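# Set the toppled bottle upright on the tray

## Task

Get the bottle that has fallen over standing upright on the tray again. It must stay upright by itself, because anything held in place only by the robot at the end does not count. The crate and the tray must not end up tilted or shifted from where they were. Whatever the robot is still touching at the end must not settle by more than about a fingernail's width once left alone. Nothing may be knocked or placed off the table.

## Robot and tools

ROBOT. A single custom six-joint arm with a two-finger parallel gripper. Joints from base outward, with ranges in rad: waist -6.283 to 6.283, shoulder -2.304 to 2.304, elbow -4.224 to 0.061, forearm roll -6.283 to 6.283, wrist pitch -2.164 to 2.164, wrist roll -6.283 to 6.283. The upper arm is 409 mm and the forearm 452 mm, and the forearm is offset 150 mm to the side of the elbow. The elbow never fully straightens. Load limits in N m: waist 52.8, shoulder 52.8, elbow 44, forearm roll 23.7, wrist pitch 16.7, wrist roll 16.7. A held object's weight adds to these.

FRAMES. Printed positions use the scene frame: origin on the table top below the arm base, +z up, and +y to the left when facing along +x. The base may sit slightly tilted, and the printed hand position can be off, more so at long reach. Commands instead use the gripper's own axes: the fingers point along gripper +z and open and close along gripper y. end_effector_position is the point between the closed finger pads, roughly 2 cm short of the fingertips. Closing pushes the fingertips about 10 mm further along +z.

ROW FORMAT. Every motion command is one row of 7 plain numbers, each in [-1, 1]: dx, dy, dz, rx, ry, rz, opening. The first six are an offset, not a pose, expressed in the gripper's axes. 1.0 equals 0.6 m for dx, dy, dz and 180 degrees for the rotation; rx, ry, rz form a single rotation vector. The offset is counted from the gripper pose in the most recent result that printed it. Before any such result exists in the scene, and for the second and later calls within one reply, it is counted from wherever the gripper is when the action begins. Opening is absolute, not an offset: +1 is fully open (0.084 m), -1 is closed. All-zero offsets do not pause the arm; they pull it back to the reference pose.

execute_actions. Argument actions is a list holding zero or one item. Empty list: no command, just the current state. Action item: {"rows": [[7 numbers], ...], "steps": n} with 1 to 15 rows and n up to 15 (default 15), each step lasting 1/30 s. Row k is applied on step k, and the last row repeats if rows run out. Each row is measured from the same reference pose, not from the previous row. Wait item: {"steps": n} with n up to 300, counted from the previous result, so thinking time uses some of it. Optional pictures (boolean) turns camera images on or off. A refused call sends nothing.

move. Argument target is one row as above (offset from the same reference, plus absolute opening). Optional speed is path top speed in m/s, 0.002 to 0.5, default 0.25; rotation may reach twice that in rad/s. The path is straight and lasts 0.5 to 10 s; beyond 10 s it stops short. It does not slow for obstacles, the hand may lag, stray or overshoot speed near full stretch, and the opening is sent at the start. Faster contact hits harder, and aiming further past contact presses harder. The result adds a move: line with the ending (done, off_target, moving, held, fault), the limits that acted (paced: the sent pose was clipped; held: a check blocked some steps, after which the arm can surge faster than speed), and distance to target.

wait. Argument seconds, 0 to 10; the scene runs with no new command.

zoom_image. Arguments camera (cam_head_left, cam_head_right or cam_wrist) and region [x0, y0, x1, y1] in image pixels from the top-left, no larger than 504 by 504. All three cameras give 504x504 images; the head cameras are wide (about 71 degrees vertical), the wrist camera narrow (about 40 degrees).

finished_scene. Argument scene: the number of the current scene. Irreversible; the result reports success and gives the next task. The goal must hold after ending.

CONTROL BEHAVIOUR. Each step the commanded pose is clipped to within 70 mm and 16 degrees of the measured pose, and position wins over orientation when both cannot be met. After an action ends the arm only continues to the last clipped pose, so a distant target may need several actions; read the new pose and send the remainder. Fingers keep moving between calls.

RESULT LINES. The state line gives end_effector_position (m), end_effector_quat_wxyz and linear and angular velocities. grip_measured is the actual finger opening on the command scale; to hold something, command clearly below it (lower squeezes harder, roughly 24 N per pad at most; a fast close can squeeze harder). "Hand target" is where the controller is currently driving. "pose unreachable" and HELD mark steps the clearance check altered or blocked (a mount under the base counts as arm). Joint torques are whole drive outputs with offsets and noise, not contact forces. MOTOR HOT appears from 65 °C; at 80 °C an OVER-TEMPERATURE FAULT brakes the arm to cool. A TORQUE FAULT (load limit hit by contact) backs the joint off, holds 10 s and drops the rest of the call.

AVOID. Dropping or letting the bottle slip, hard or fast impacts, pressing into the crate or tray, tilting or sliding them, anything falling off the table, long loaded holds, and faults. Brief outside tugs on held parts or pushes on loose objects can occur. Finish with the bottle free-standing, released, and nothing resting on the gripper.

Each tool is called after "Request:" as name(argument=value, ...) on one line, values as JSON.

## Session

Request:
execute_actions(actions=[])

Scene clock: 0.00 s of 5100.00 s.
end_effector_position=(+0.5446, -0.3836, +0.2641) grip_measured=+1.00 end_effector_quat_wxyz=(+0.019, -0.329, +0.944, -0.013) end_effector_velocity=(+0.000, +0.000, -0.000) end_effector_angular_velocity=(+0.001, -0.000, -0.001)
Joint positions: [-0.767 -0.612 -1.219 -0.13  -0.466  2.003  0.084]
Joint velocities: [ 0.    -0.    -0.     0.002 -0.    -0.    -0.   ]
Joint torques (N m, as the arm reports them, + toward a larger angle): no reading
Hand target: +0.545, -0.384, +0.264; +0.019, -0.329, +0.944, -0.013

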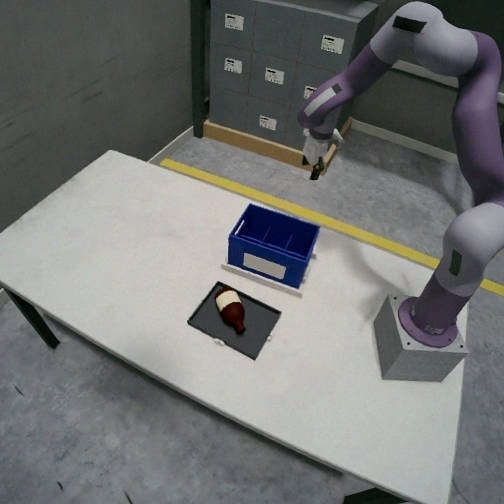

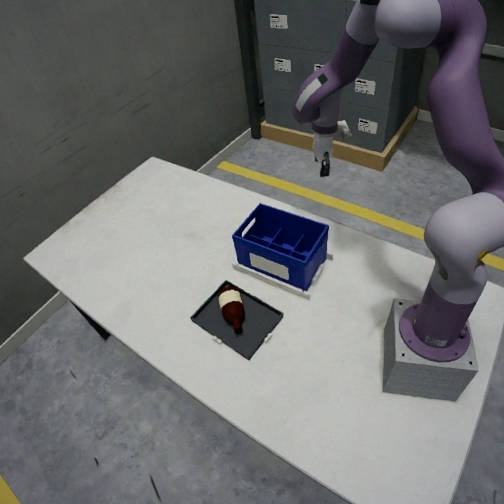

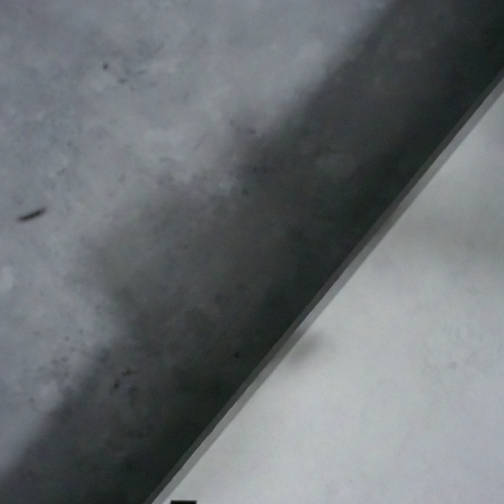

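Request:
move(target=[0,0,-0.13,-0.012,0.0086,0,1], speed=0.3)

Request:
move(target=[-0.6,0.67,0,0,0,-0.8,1], speed=0.4)

Request:
move(target=[0,0,0,0,0,-0.74,1], speed=0.5)

Scene clock: 14.13 s of 5100.00 s.
end_effector_position=(+0.5412, -0.3825, +0.3415) grip_measured=+1.00 end_effector_quat_wxyz=(-0.001, -0.329, +0.944, +0.000) end_effector_velocity=(+0.000, -0.001, +0.003) end_effector_angular_velocity=(-0.002, -0.001, +0.000)
Joint positions: [-0.754 -0.509 -1.254 -0.121 -0.649  2.     0.084]
Joint velocities: [ 0.     0.004 -0.002 -0.001 -0.004  0.    -0.   ]
Joint torques (N m, as the arm reports them, + toward a larger angle): [  0.41  35.51 -15.59   0.51  -0.15   0.03]
Hand target: +0.541, -0.383, +0.342; -0.000, -0.329, +0.944, +0.000
Off the commanded pose: 0.001 m, 0 deg.
After step 90, 10.30 s passed at rest.
move: done

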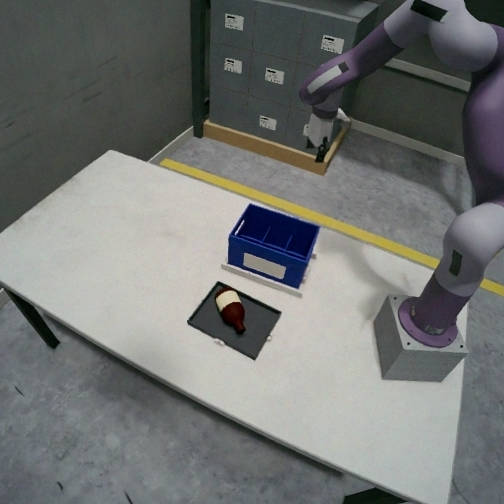

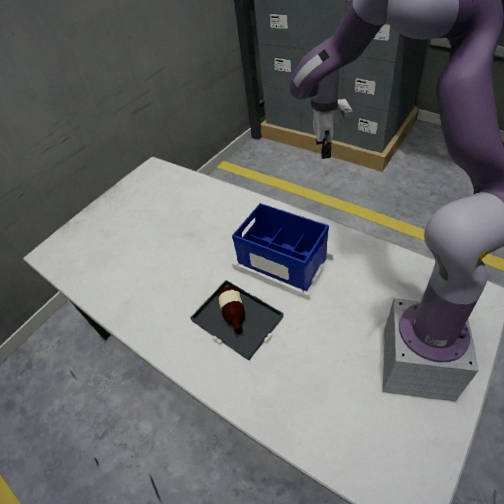

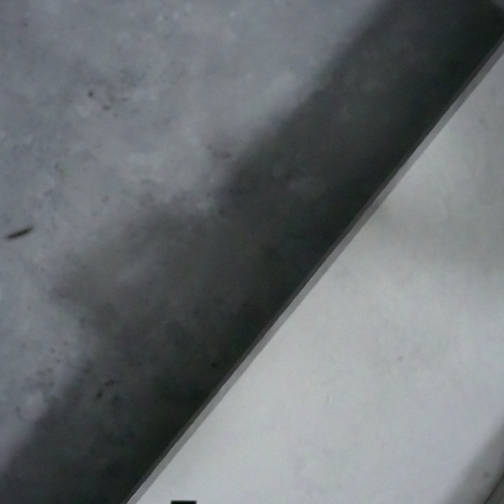

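Scene clock: 17.80 s of 5100.00 s.
end_effector_position=(+0.5707, +0.1555, +0.3408) grip_measured=+1.00 end_effector_quat_wxyz=(+0.001, +1.000, +0.021, -0.001) end_effector_velocity=(-0.001, +0.002, -0.001) end_effector_angular_velocity=(-0.001, +0.004, +0.008)
Joint positions: [ 0.167 -0.534 -1.138 -0.216 -0.616  0.492  0.084]
Joint velocities: [ 0.003 -0.003 -0.002  0.002 -0.002 -0.007  0.   ]
Joint torques (N m, as the arm reports them, + toward a larger angle): [  0.31  31.89 -15.3    0.99   0.2    0.53]
Hand target: +0.571, +0.156, +0.341; +0.001, +1.000, +0.021, -0.001
Off the commanded pose: 0.003 m, 0 deg.
move: done

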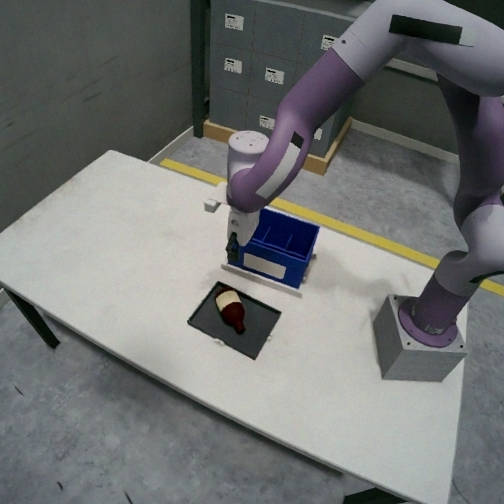

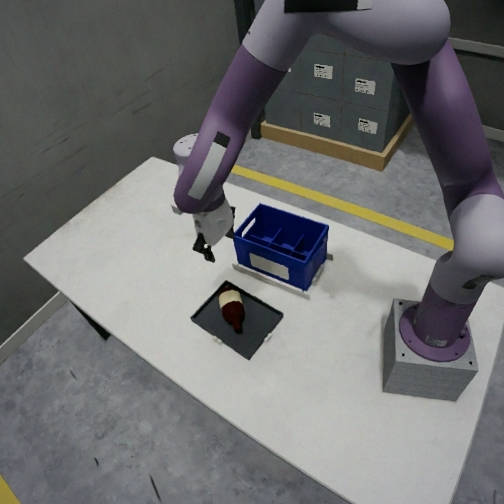

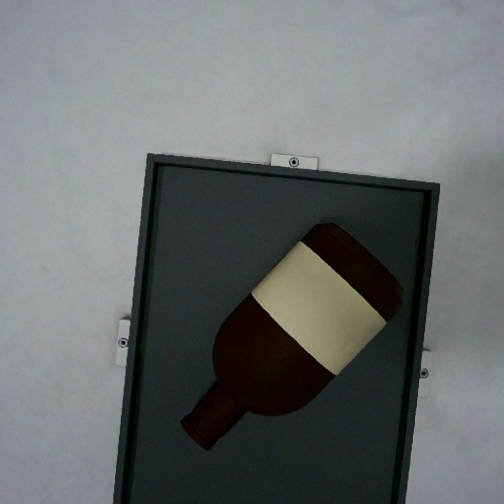

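Scene clock: 20.70 s of 5100.00 s.
end_effector_position=(+0.5707, +0.1555, +0.3408) grip_measured=+1.00 end_effector_quat_wxyz=(-0.001, +0.378, +0.926, -0.001) end_effector_velocity=(+0.001, +0.000, +0.001) end_effector_angular_velocity=(+0.003, +0.000, +0.006)
Joint positions: [ 0.167 -0.534 -1.138 -0.217 -0.616 -1.832  0.084]
Joint velocities: [-0.001  0.001 -0.002  0.006 -0.001 -0.012  0.   ]
Joint torques (N m, as the arm reports them, + toward a larger angle): [  4.65  31.21 -13.36  -0.3   -0.12   0.36]
Hand target: +0.571, +0.155, +0.341; -0.001, +0.378, +0.926, -0.001
Off the commanded pose: 0.000 m, 0 deg.
move: done

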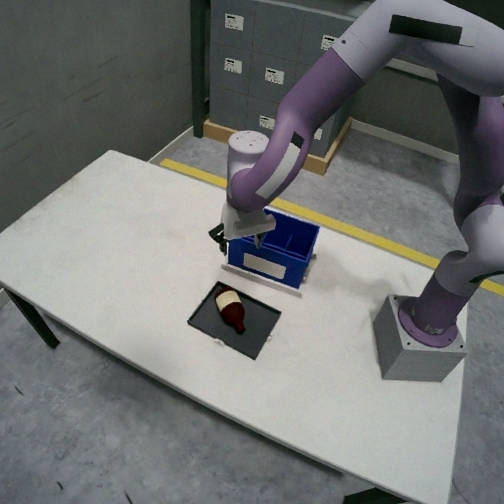

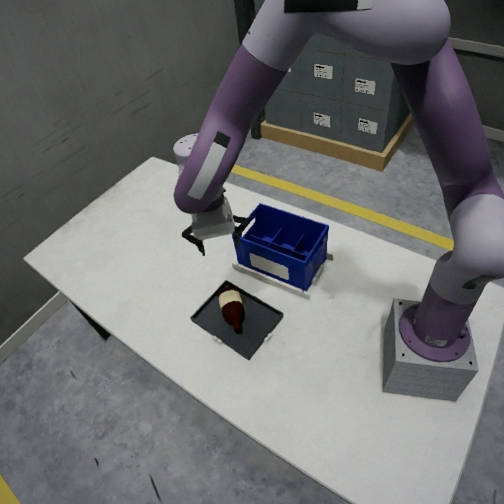

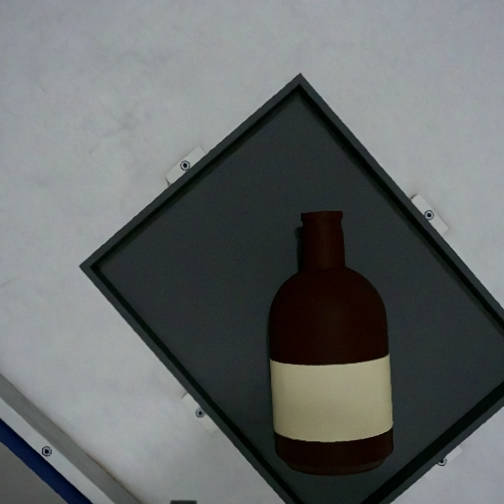

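Request:
move(target=[0.067,0.022,0.382,0,-0.194,-0.015,1], speed=0.2)

Scene clock: 30.17 s of 5100.00 s.
end_effector_position=(+0.5500, +0.1915, +0.1118) grip_measured=+1.00 end_effector_quat_wxyz=(+0.276, +0.339, +0.892, -0.115) end_effector_velocity=(-0.002, +0.000, -0.003) end_effector_angular_velocity=(-0.003, -0.003, +0.005)
Joint positions: [ 0.413 -1.025 -1.107 -1.626 -0.712 -0.234  0.084]
Joint velocities: [ 0.002 -0.007  0.001 -0.012 -0.004  0.012 -0.   ]
Joint torques (N m, as the arm reports them, + toward a larger angle): [ 2.1  35.92 -7.34  0.19 -0.95  0.6 ]
Hand target: +0.550, +0.192, +0.111; +0.276, +0.339, +0.892, -0.115
Off the commanded pose: 0.001 m, 0 deg.
After step 90, 4.47 s passed at rest.
move: done

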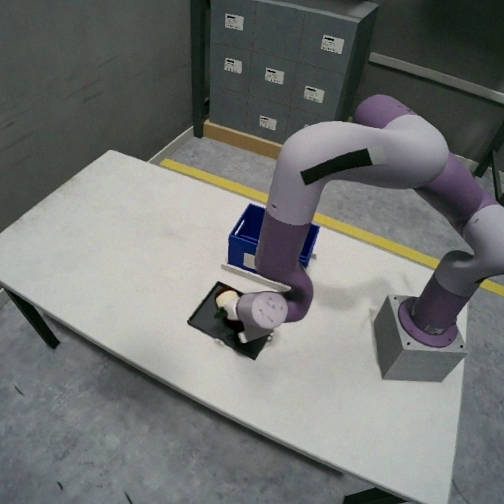

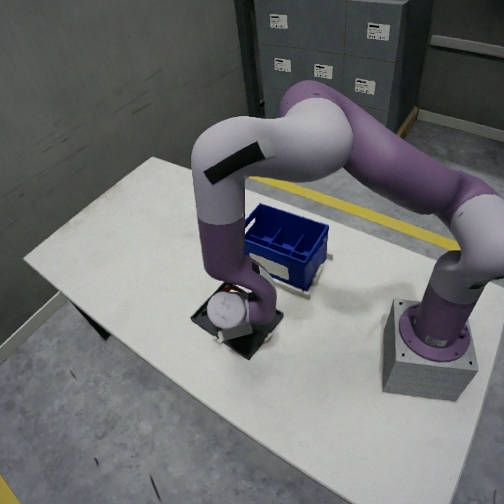

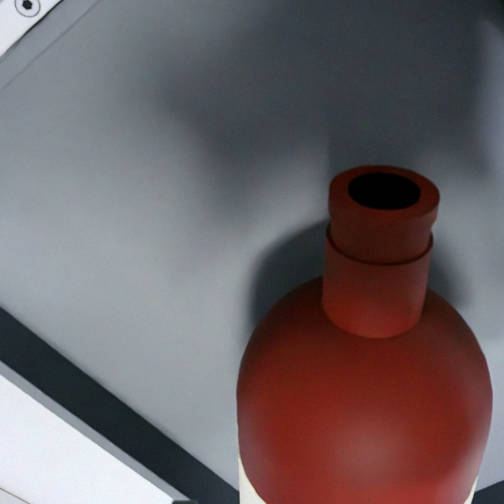

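Request:
move(target=[0,-0.003,0.05,0,0,0,1], speed=0.05)

Request:
move(target=[0,0,0.094,0,0,0,1], speed=0.04)

Request:
move(target=[0,0,0,0,0,0,0.2])

Request:
move(target=[-0.05,0,-0.07,0,0,0,0.2], speed=0.06)

Scene clock: 39.93 s of 5100.00 s.
end_effector_position=(+0.5612, +0.1785, +0.0874) grip_measured=+1.00 end_effector_quat_wxyz=(+0.276, +0.339, +0.892, -0.114) end_effector_velocity=(+0.001, -0.000, +0.000) end_effector_angular_velocity=(+0.001, -0.001, -0.002)
Joint positions: [ 0.376 -1.077 -1.138 -1.687 -0.711 -0.203  0.084]
Joint velocities: [-0.002  0.    -0.001 -0.001  0.     0.001  0.   ]
Joint torques (N m, as the arm reports them, + toward a larger angle): [ 2.44 35.78 -6.49  0.18 -0.63  0.18]
Hand target: +0.561, +0.178, +0.087; +0.276, +0.339, +0.892, -0.115
Off the commanded pose: 0.000 m, 0 deg.
After step 90, 5.83 s passed at rest.
move: done

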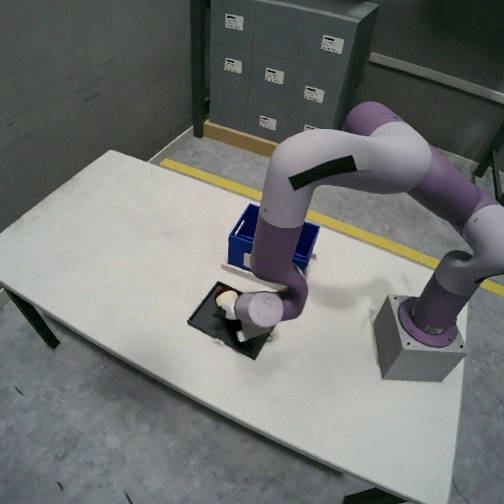

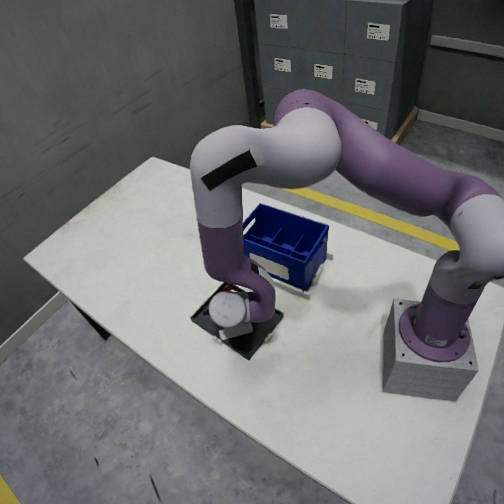

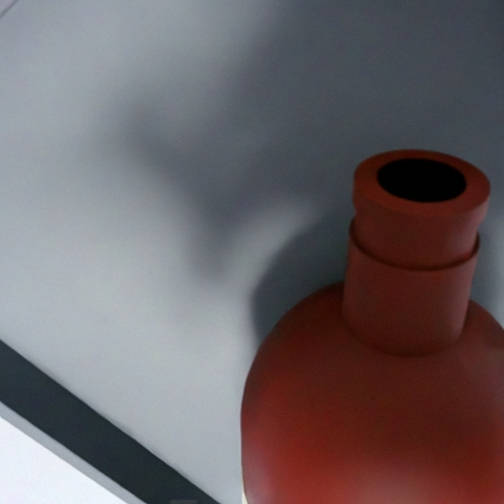

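Scene clock: 41.63 s of 5100.00 s.
end_effector_position=(+0.5847, +0.1566, +0.0413) grip_measured=+1.00 end_effector_quat_wxyz=(+0.276, +0.339, +0.892, -0.114) end_effector_velocity=(+0.000, -0.000, -0.001) end_effector_angular_velocity=(+0.000, +0.000, -0.000)
Joint positions: [ 0.309 -1.18  -1.22  -1.78  -0.711 -0.168  0.084]
Joint velocities: [-0.001 -0.002 -0.002 -0.001  0.     0.001 -0.   ]
Joint torques (N m, as the arm reports them, + toward a larger angle): [ 1.98 36.57 -8.11 -0.95 -0.7   0.08]
Hand target: +0.585, +0.157, +0.041; +0.276, +0.339, +0.892, -0.114
Off the commanded pose: 0.000 m, 0 deg.
move: done

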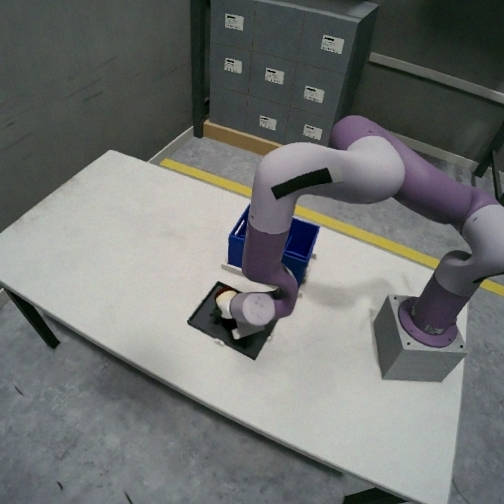

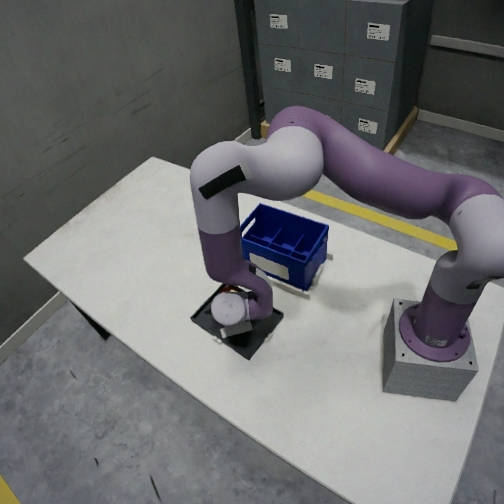

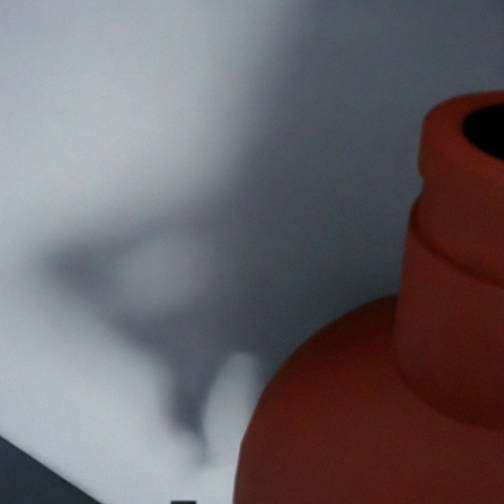

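Scene clock: 42.13 s of 5100.00 s.
end_effector_position=(+0.5848, +0.1567, +0.0414) grip_measured=+0.72 end_effector_quat_wxyz=(+0.276, +0.339, +0.892, -0.114) end_effector_velocity=(+0.000, -0.000, -0.000) end_effector_angular_velocity=(+0.001, +0.000, -0.001)
Joint positions: [ 0.309 -1.18  -1.22  -1.78  -0.712 -0.168  0.074]
Joint velocities: [-0.     0.    -0.     0.001  0.001 -0.     0.   ]
Joint torques (N m, as the arm reports them, + toward a larger angle): [-1.08 37.17 -7.16  0.88 -0.45  0.21]
Hand target: +0.585, +0.157, +0.041; +0.276, +0.339, +0.892, -0.114
Off the commanded pose: 0.000 m, 0 deg.
move: done

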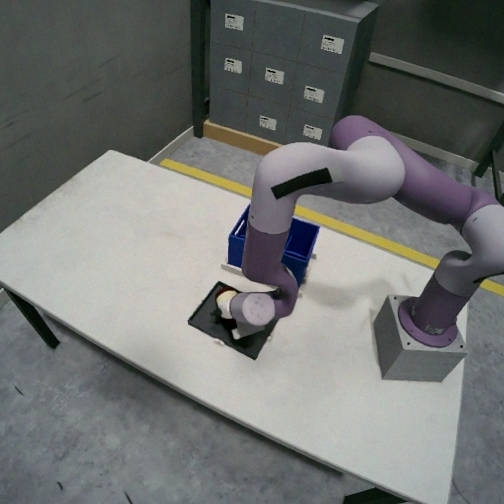

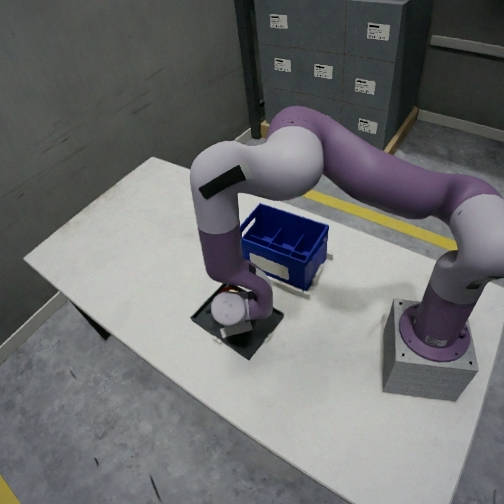

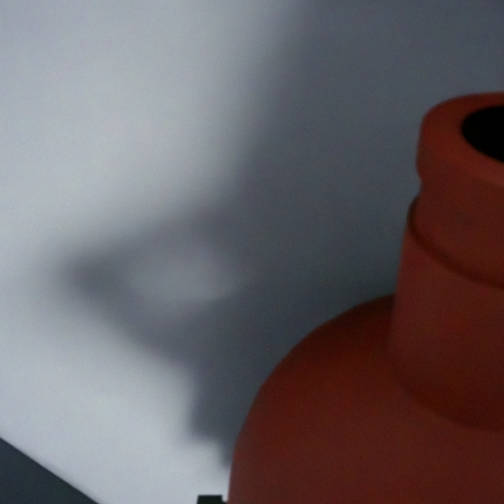

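Scene clock: 43.33 s of 5100.00 s.
end_effector_position=(+0.5858, +0.1570, +0.0927) grip_measured=+0.72 end_effector_quat_wxyz=(+0.276, +0.339, +0.892, -0.114) end_effector_velocity=(-0.000, +0.000, +0.001) end_effector_angular_velocity=(+0.000, +0.000, +0.001)
Joint positions: [ 0.321 -1.066 -1.155 -1.711 -0.704 -0.244  0.074]
Joint velocities: [ 0.001  0.003  0.002  0.002  0.    -0.002  0.   ]
Joint torques (N m, as the arm reports them, + toward a larger angle): [-1.23 38.07 -8.87 -0.34 -0.81  0.15]
Hand target: +0.586, +0.157, +0.093; +0.276, +0.339, +0.892, -0.114
Off the commanded pose: 0.000 m, 0 deg.
move: done

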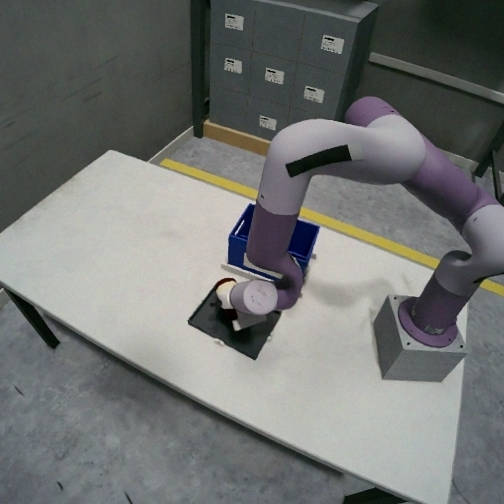

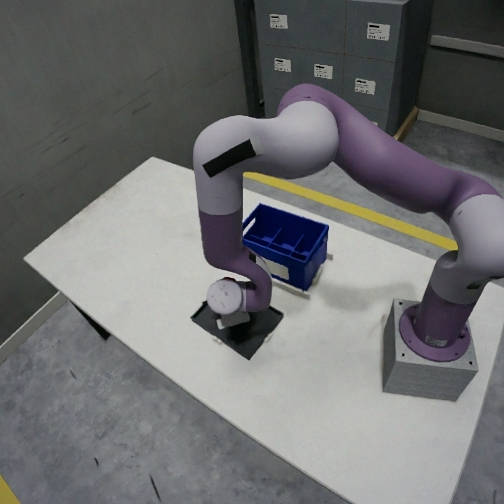

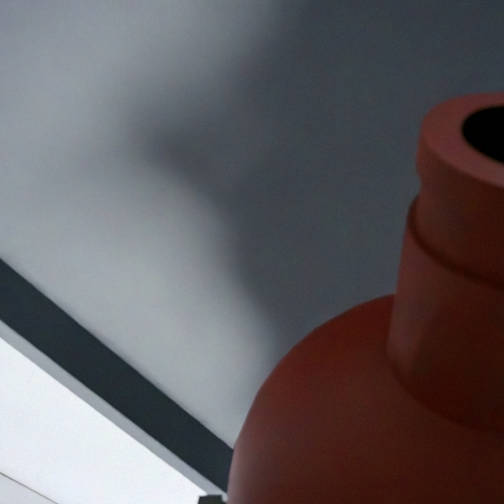

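Request:
move(target=[-0.19,0,-0.27,0,0.194,0,0.2], speed=0.2)

Request:
move(target=[0,0,0,0,0,0.767,0.2], speed=0.35)

Request:
move(target=[0,0,0,0,0.306,0,0.2], speed=0.2)

Request:
move(target=[-0.29,-0.055,0.17,0,0,0,0.2], speed=0.15)

Scene clock: 57.90 s of 5100.00 s.
end_effector_position=(+0.5894, +0.1597, +0.2907) grip_measured=+0.72 end_effector_quat_wxyz=(-0.003, +0.358, +0.934, -0.008) end_effector_velocity=(+0.002, -0.003, -0.003) end_effector_angular_velocity=(+0.004, +0.003, -0.001)
Joint positions: [ 0.155 -0.652 -1.196 -0.246 -0.568 -1.855  0.074]
Joint velocities: [-0.009 -0.005 -0.003  0.008  0.003 -0.014 -0.001]
Joint torques (N m, as the arm reports them, + toward a larger angle): [  1.4   37.07 -16.18   1.59  -0.14   0.34]
Hand target: +0.590, +0.160, +0.291; -0.003, +0.358, +0.934, -0.007
Off the commanded pose: 0.001 m, 0 deg.
After step 90, 9.47 s passed at rest.
move: done

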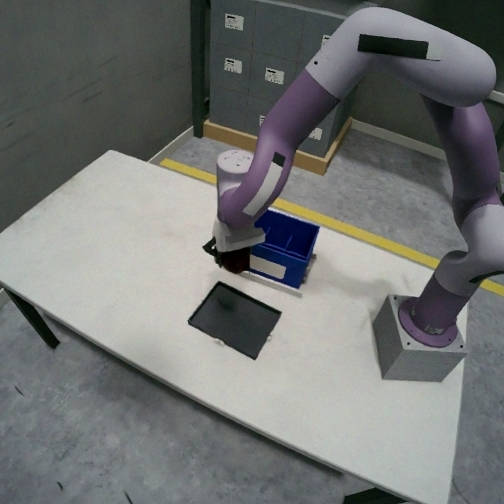

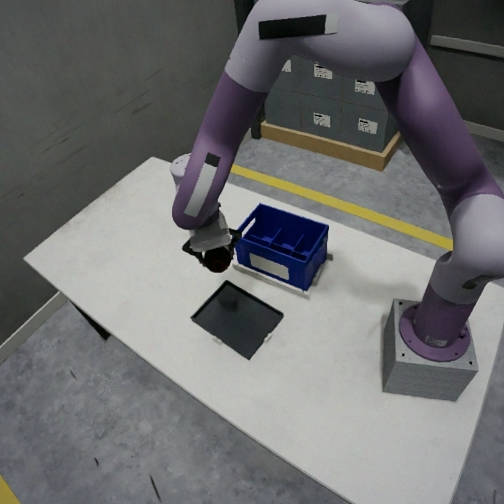

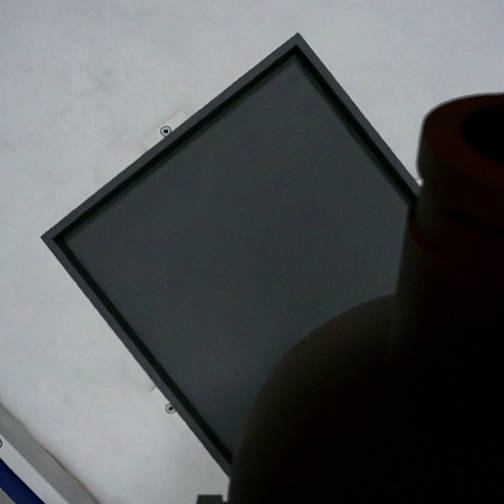

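Scene clock: 61.83 s of 5100.00 s.
end_effector_position=(+0.5894, +0.1597, +0.2907) grip_measured=+0.72 end_effector_quat_wxyz=(+0.006, +1.000, +0.000, -0.006) end_effector_velocity=(-0.000, -0.000, +0.000) end_effector_angular_velocity=(-0.003, -0.002, -0.007)
Joint positions: [ 0.155 -0.652 -1.196 -0.245 -0.568  0.553  0.074]
Joint velocities: [ 0.001  0.001  0.001 -0.005 -0.     0.012  0.   ]
Joint torques (N m, as the arm reports them, + toward a larger angle): [  1.26  34.9  -14.75   0.61  -0.04   0.07]
Hand target: +0.589, +0.160, +0.291; +0.006, +1.000, +0.000, -0.006
Off the commanded pose: 0.000 m, 0 deg.
move: done

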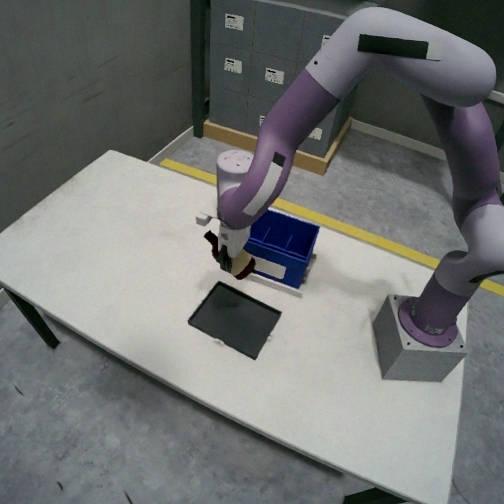

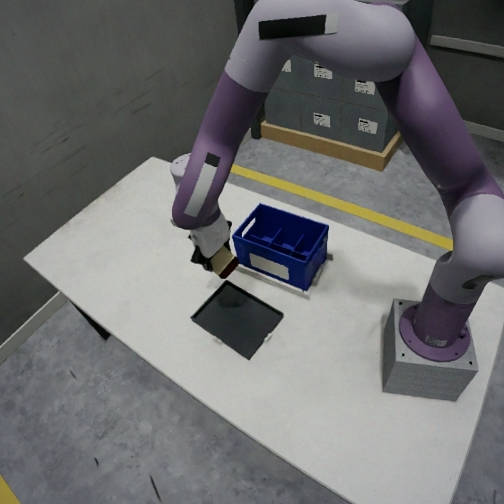

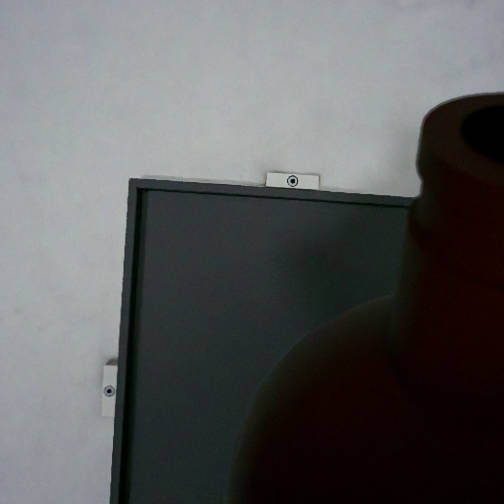

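Scene clock: 64.70 s of 5100.00 s.
end_effector_position=(+0.5888, +0.1588, +0.2904) grip_measured=+0.72 end_effector_quat_wxyz=(+0.004, +0.890, +0.003, +0.455) end_effector_velocity=(+0.000, -0.000, +0.000) end_effector_angular_velocity=(+0.000, -0.006, +0.001)
Joint positions: [ 0.279 -0.59  -0.694 -2.55  -0.909  2.922  0.074]
Joint velocities: [-0.    -0.002  0.002 -0.004 -0.008  0.004 -0.   ]
Joint torques (N m, as the arm reports them, + toward a larger angle): [-0.34 27.93 -9.81 -0.76 -1.21  0.28]
Hand target: +0.589, +0.159, +0.290; +0.004, +0.890, +0.004, +0.455
Off the commanded pose: 0.001 m, 0 deg.
move: done

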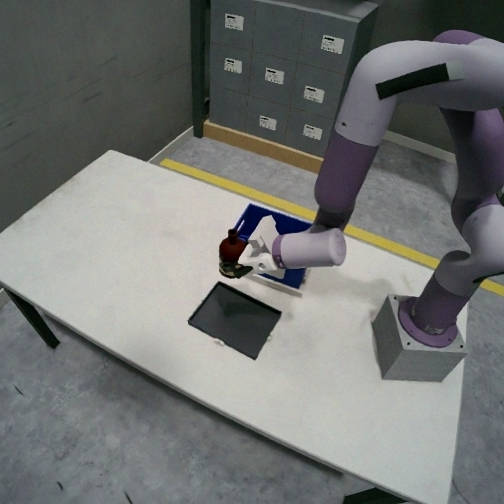

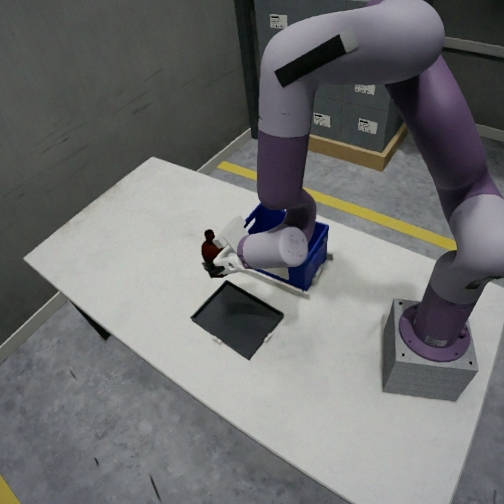

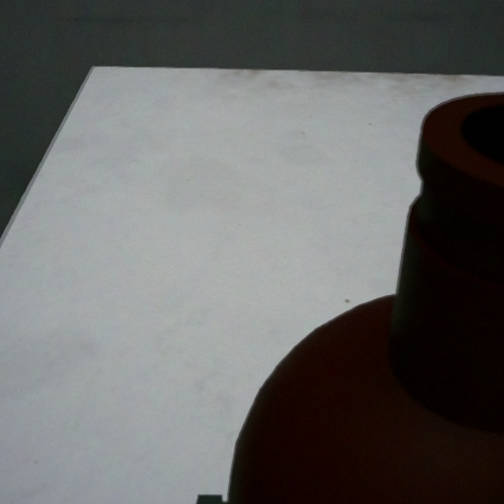

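Scene clock: 66.50 s of 5100.00 s.
end_effector_position=(+0.5705, +0.1888, +0.0897) grip_measured=+0.72 end_effector_quat_wxyz=(+0.005, +0.890, +0.003, +0.456) end_effector_velocity=(-0.001, -0.001, -0.002) end_effector_angular_velocity=(-0.002, +0.003, -0.001)
Joint positions: [ 0.303 -1.125 -0.909 -2.624 -1.182  3.117  0.074]
Joint velocities: [-0.    -0.005 -0.001  0.001 -0.001  0.     0.   ]
Joint torques (N m, as the arm reports them, + toward a larger angle): [ 1.3  34.38 -4.81  0.86 -1.65  0.17]
Hand target: +0.570, +0.189, +0.089; +0.005, +0.890, +0.004, +0.455
Off the commanded pose: 0.001 m, 0 deg.
move: done

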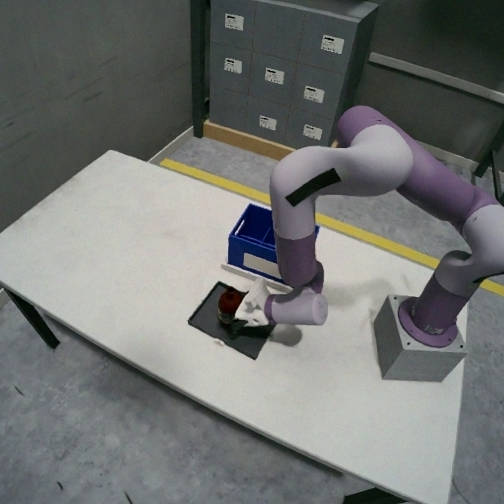

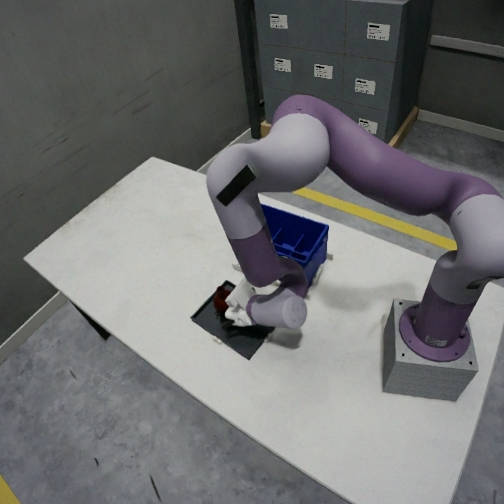

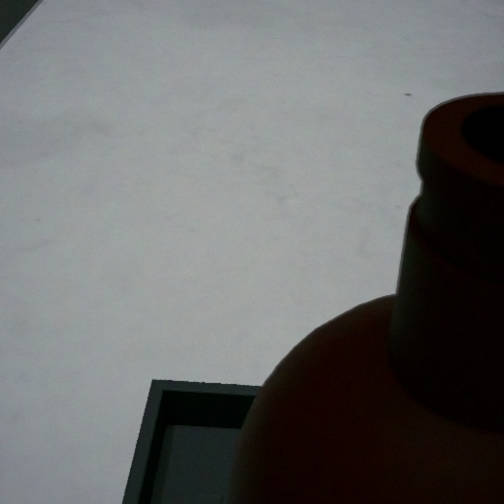

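Request:
move(target=[-0.03,-0.02,0.021,0,0.006,0,0.2], speed=0.015)

Request:
move(target=[-0.008,0,0.0056,0,0,0,0.2], speed=0.01)

Scene clock: 73.37 s of 5100.00 s.
end_effector_position=(+0.5702, +0.2004, +0.0676) grip_measured=+0.72 end_effector_quat_wxyz=(+0.005, +0.886, +0.004, +0.464) end_effector_velocity=(+0.001, +0.001, +0.000) end_effector_angular_velocity=(+0.001, -0.005, +0.000)
Joint positions: [ 0.323 -1.195 -0.96  -2.61  -1.215  3.131  0.074]
Joint velocities: [ 0.    -0.002 -0.003 -0.    -0.004  0.001  0.   ]
Joint torques (N m, as the arm reports them, + toward a larger angle): [-0.08 36.08 -4.43 -0.38 -1.5   0.55]
Hand target: +0.570, +0.200, +0.068; +0.005, +0.886, +0.004, +0.464
Off the commanded pose: 0.000 m, 0 deg.
After step 90, 2.00 s passed at rest.
move: done

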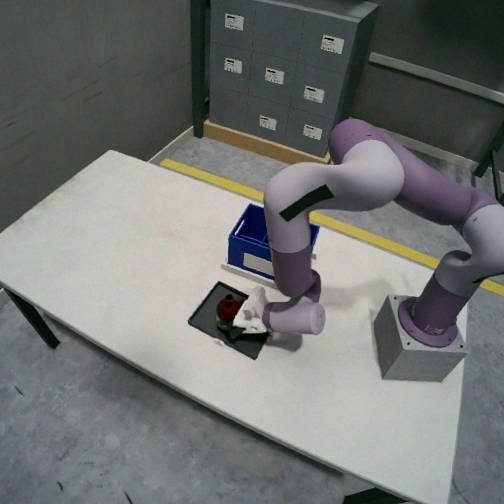

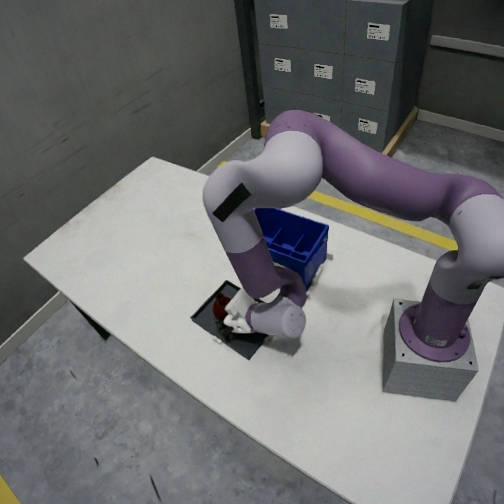

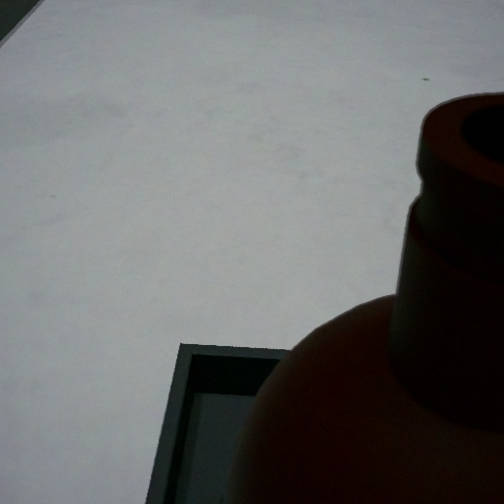

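Scene clock: 74.17 s of 5100.00 s.
end_effector_position=(+0.5703, +0.2003, +0.0619) grip_measured=+0.72 end_effector_quat_wxyz=(+0.005, +0.886, +0.003, +0.464) end_effector_velocity=(+0.001, +0.000, -0.001) end_effector_angular_velocity=(+0.001, -0.002, +0.001)
Joint positions: [ 0.321 -1.21  -0.97  -2.613 -1.22   3.133  0.074]
Joint velocities: [-0.    -0.003 -0.003 -0.001 -0.003  0.     0.   ]
Joint torques (N m, as the arm reports them, + toward a larger angle): [ 1.12 33.74 -3.98  1.14 -1.2   0.18]
Hand target: +0.570, +0.200, +0.062; +0.005, +0.886, +0.004, +0.464
Off the commanded pose: 0.000 m, 0 deg.
move: done

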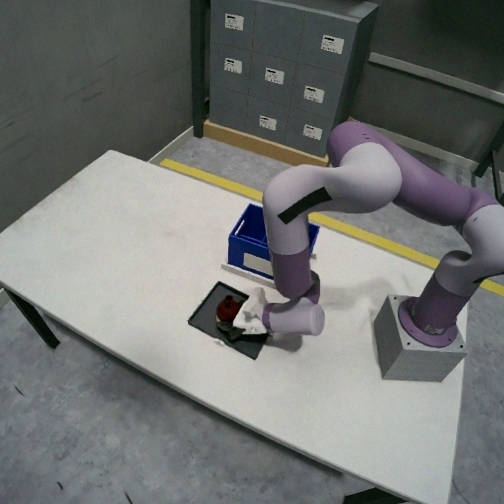

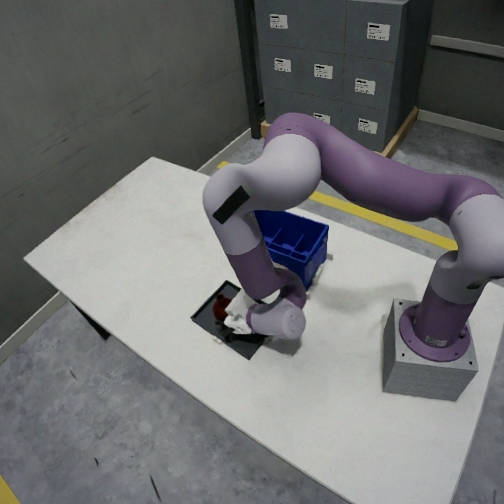

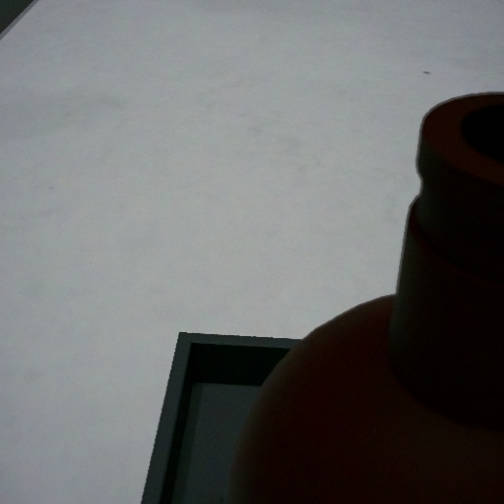

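Request:
move(target=[0,0,0,0,0,0,1])

Request:
move(target=[0,0,-0.2,0,0,0,1], speed=0.1)

Scene clock: 79.13 s of 5100.00 s.
end_effector_position=(+0.5703, +0.2003, +0.0619) grip_measured=+1.00 end_effector_quat_wxyz=(+0.005, +0.886, +0.003, +0.464) end_effector_velocity=(+0.001, +0.000, +0.001) end_effector_angular_velocity=(+0.001, -0.001, +0.000)
Joint positions: [ 0.321 -1.21  -0.97  -2.613 -1.22   3.133  0.084]
Joint velocities: [-0.     0.001 -0.    -0.001 -0.     0.001 -0.   ]
Joint torques (N m, as the arm reports them, + toward a larger angle): [ 1.61 33.94 -2.38  1.31 -1.13  0.25]
Hand target: +0.570, +0.200, +0.062; +0.005, +0.886, +0.003, +0.464
Off the commanded pose: 0.000 m, 0 deg.
After step 90, 1.27 s passed at rest.
move: done

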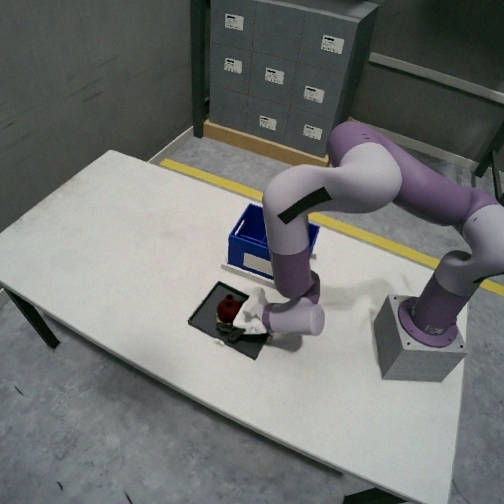

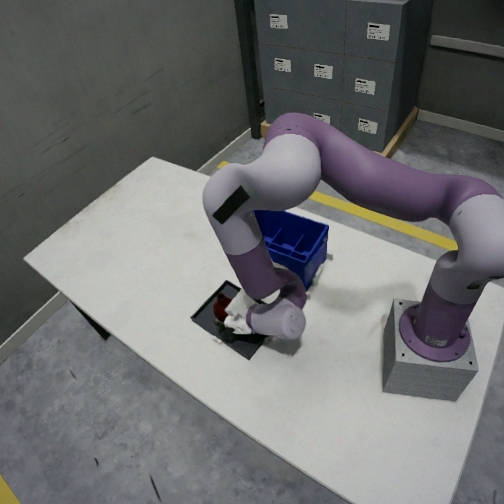

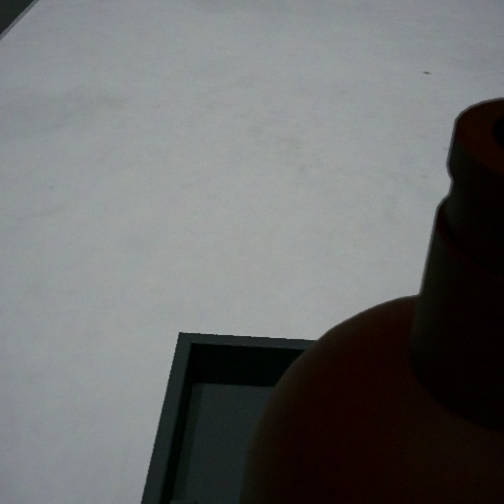

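Scene clock: 80.73 s of 5100.00 s.
end_effector_position=(+0.4718, +0.2003, +0.1299) grip_measured=+1.00 end_effector_quat_wxyz=(+0.005, +0.886, +0.004, +0.464) end_effector_velocity=(-0.002, +0.000, +0.000) end_effector_angular_velocity=(-0.001, +0.002, +0.001)
Joint positions: [ 0.487 -1.035 -0.692 -2.485 -1.279  3.235  0.084]
Joint velocities: [0.003 0.002 0.003 0.002 0.001 0.001 0.   ]
Joint torques (N m, as the arm reports them, + toward a larger angle): [-0.86 26.7  -2.96 -0.17 -0.97  0.31]
Hand target: +0.472, +0.200, +0.130; +0.005, +0.886, +0.004, +0.464
Off the commanded pose: 0.001 m, 0 deg.
move: done

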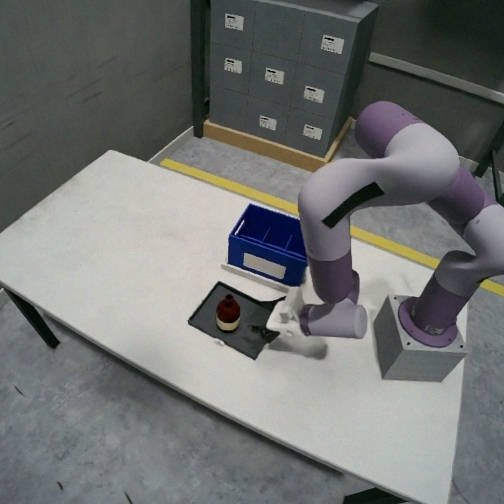

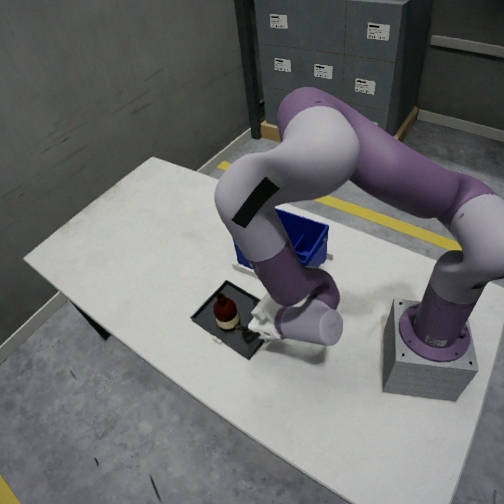

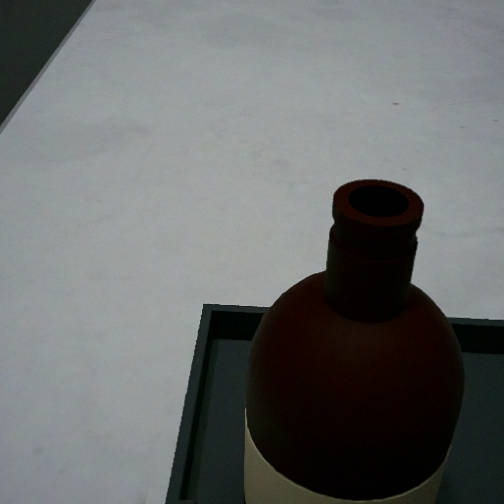

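Request:
finished_scene(scene=2)

The scene is finished: the task was done.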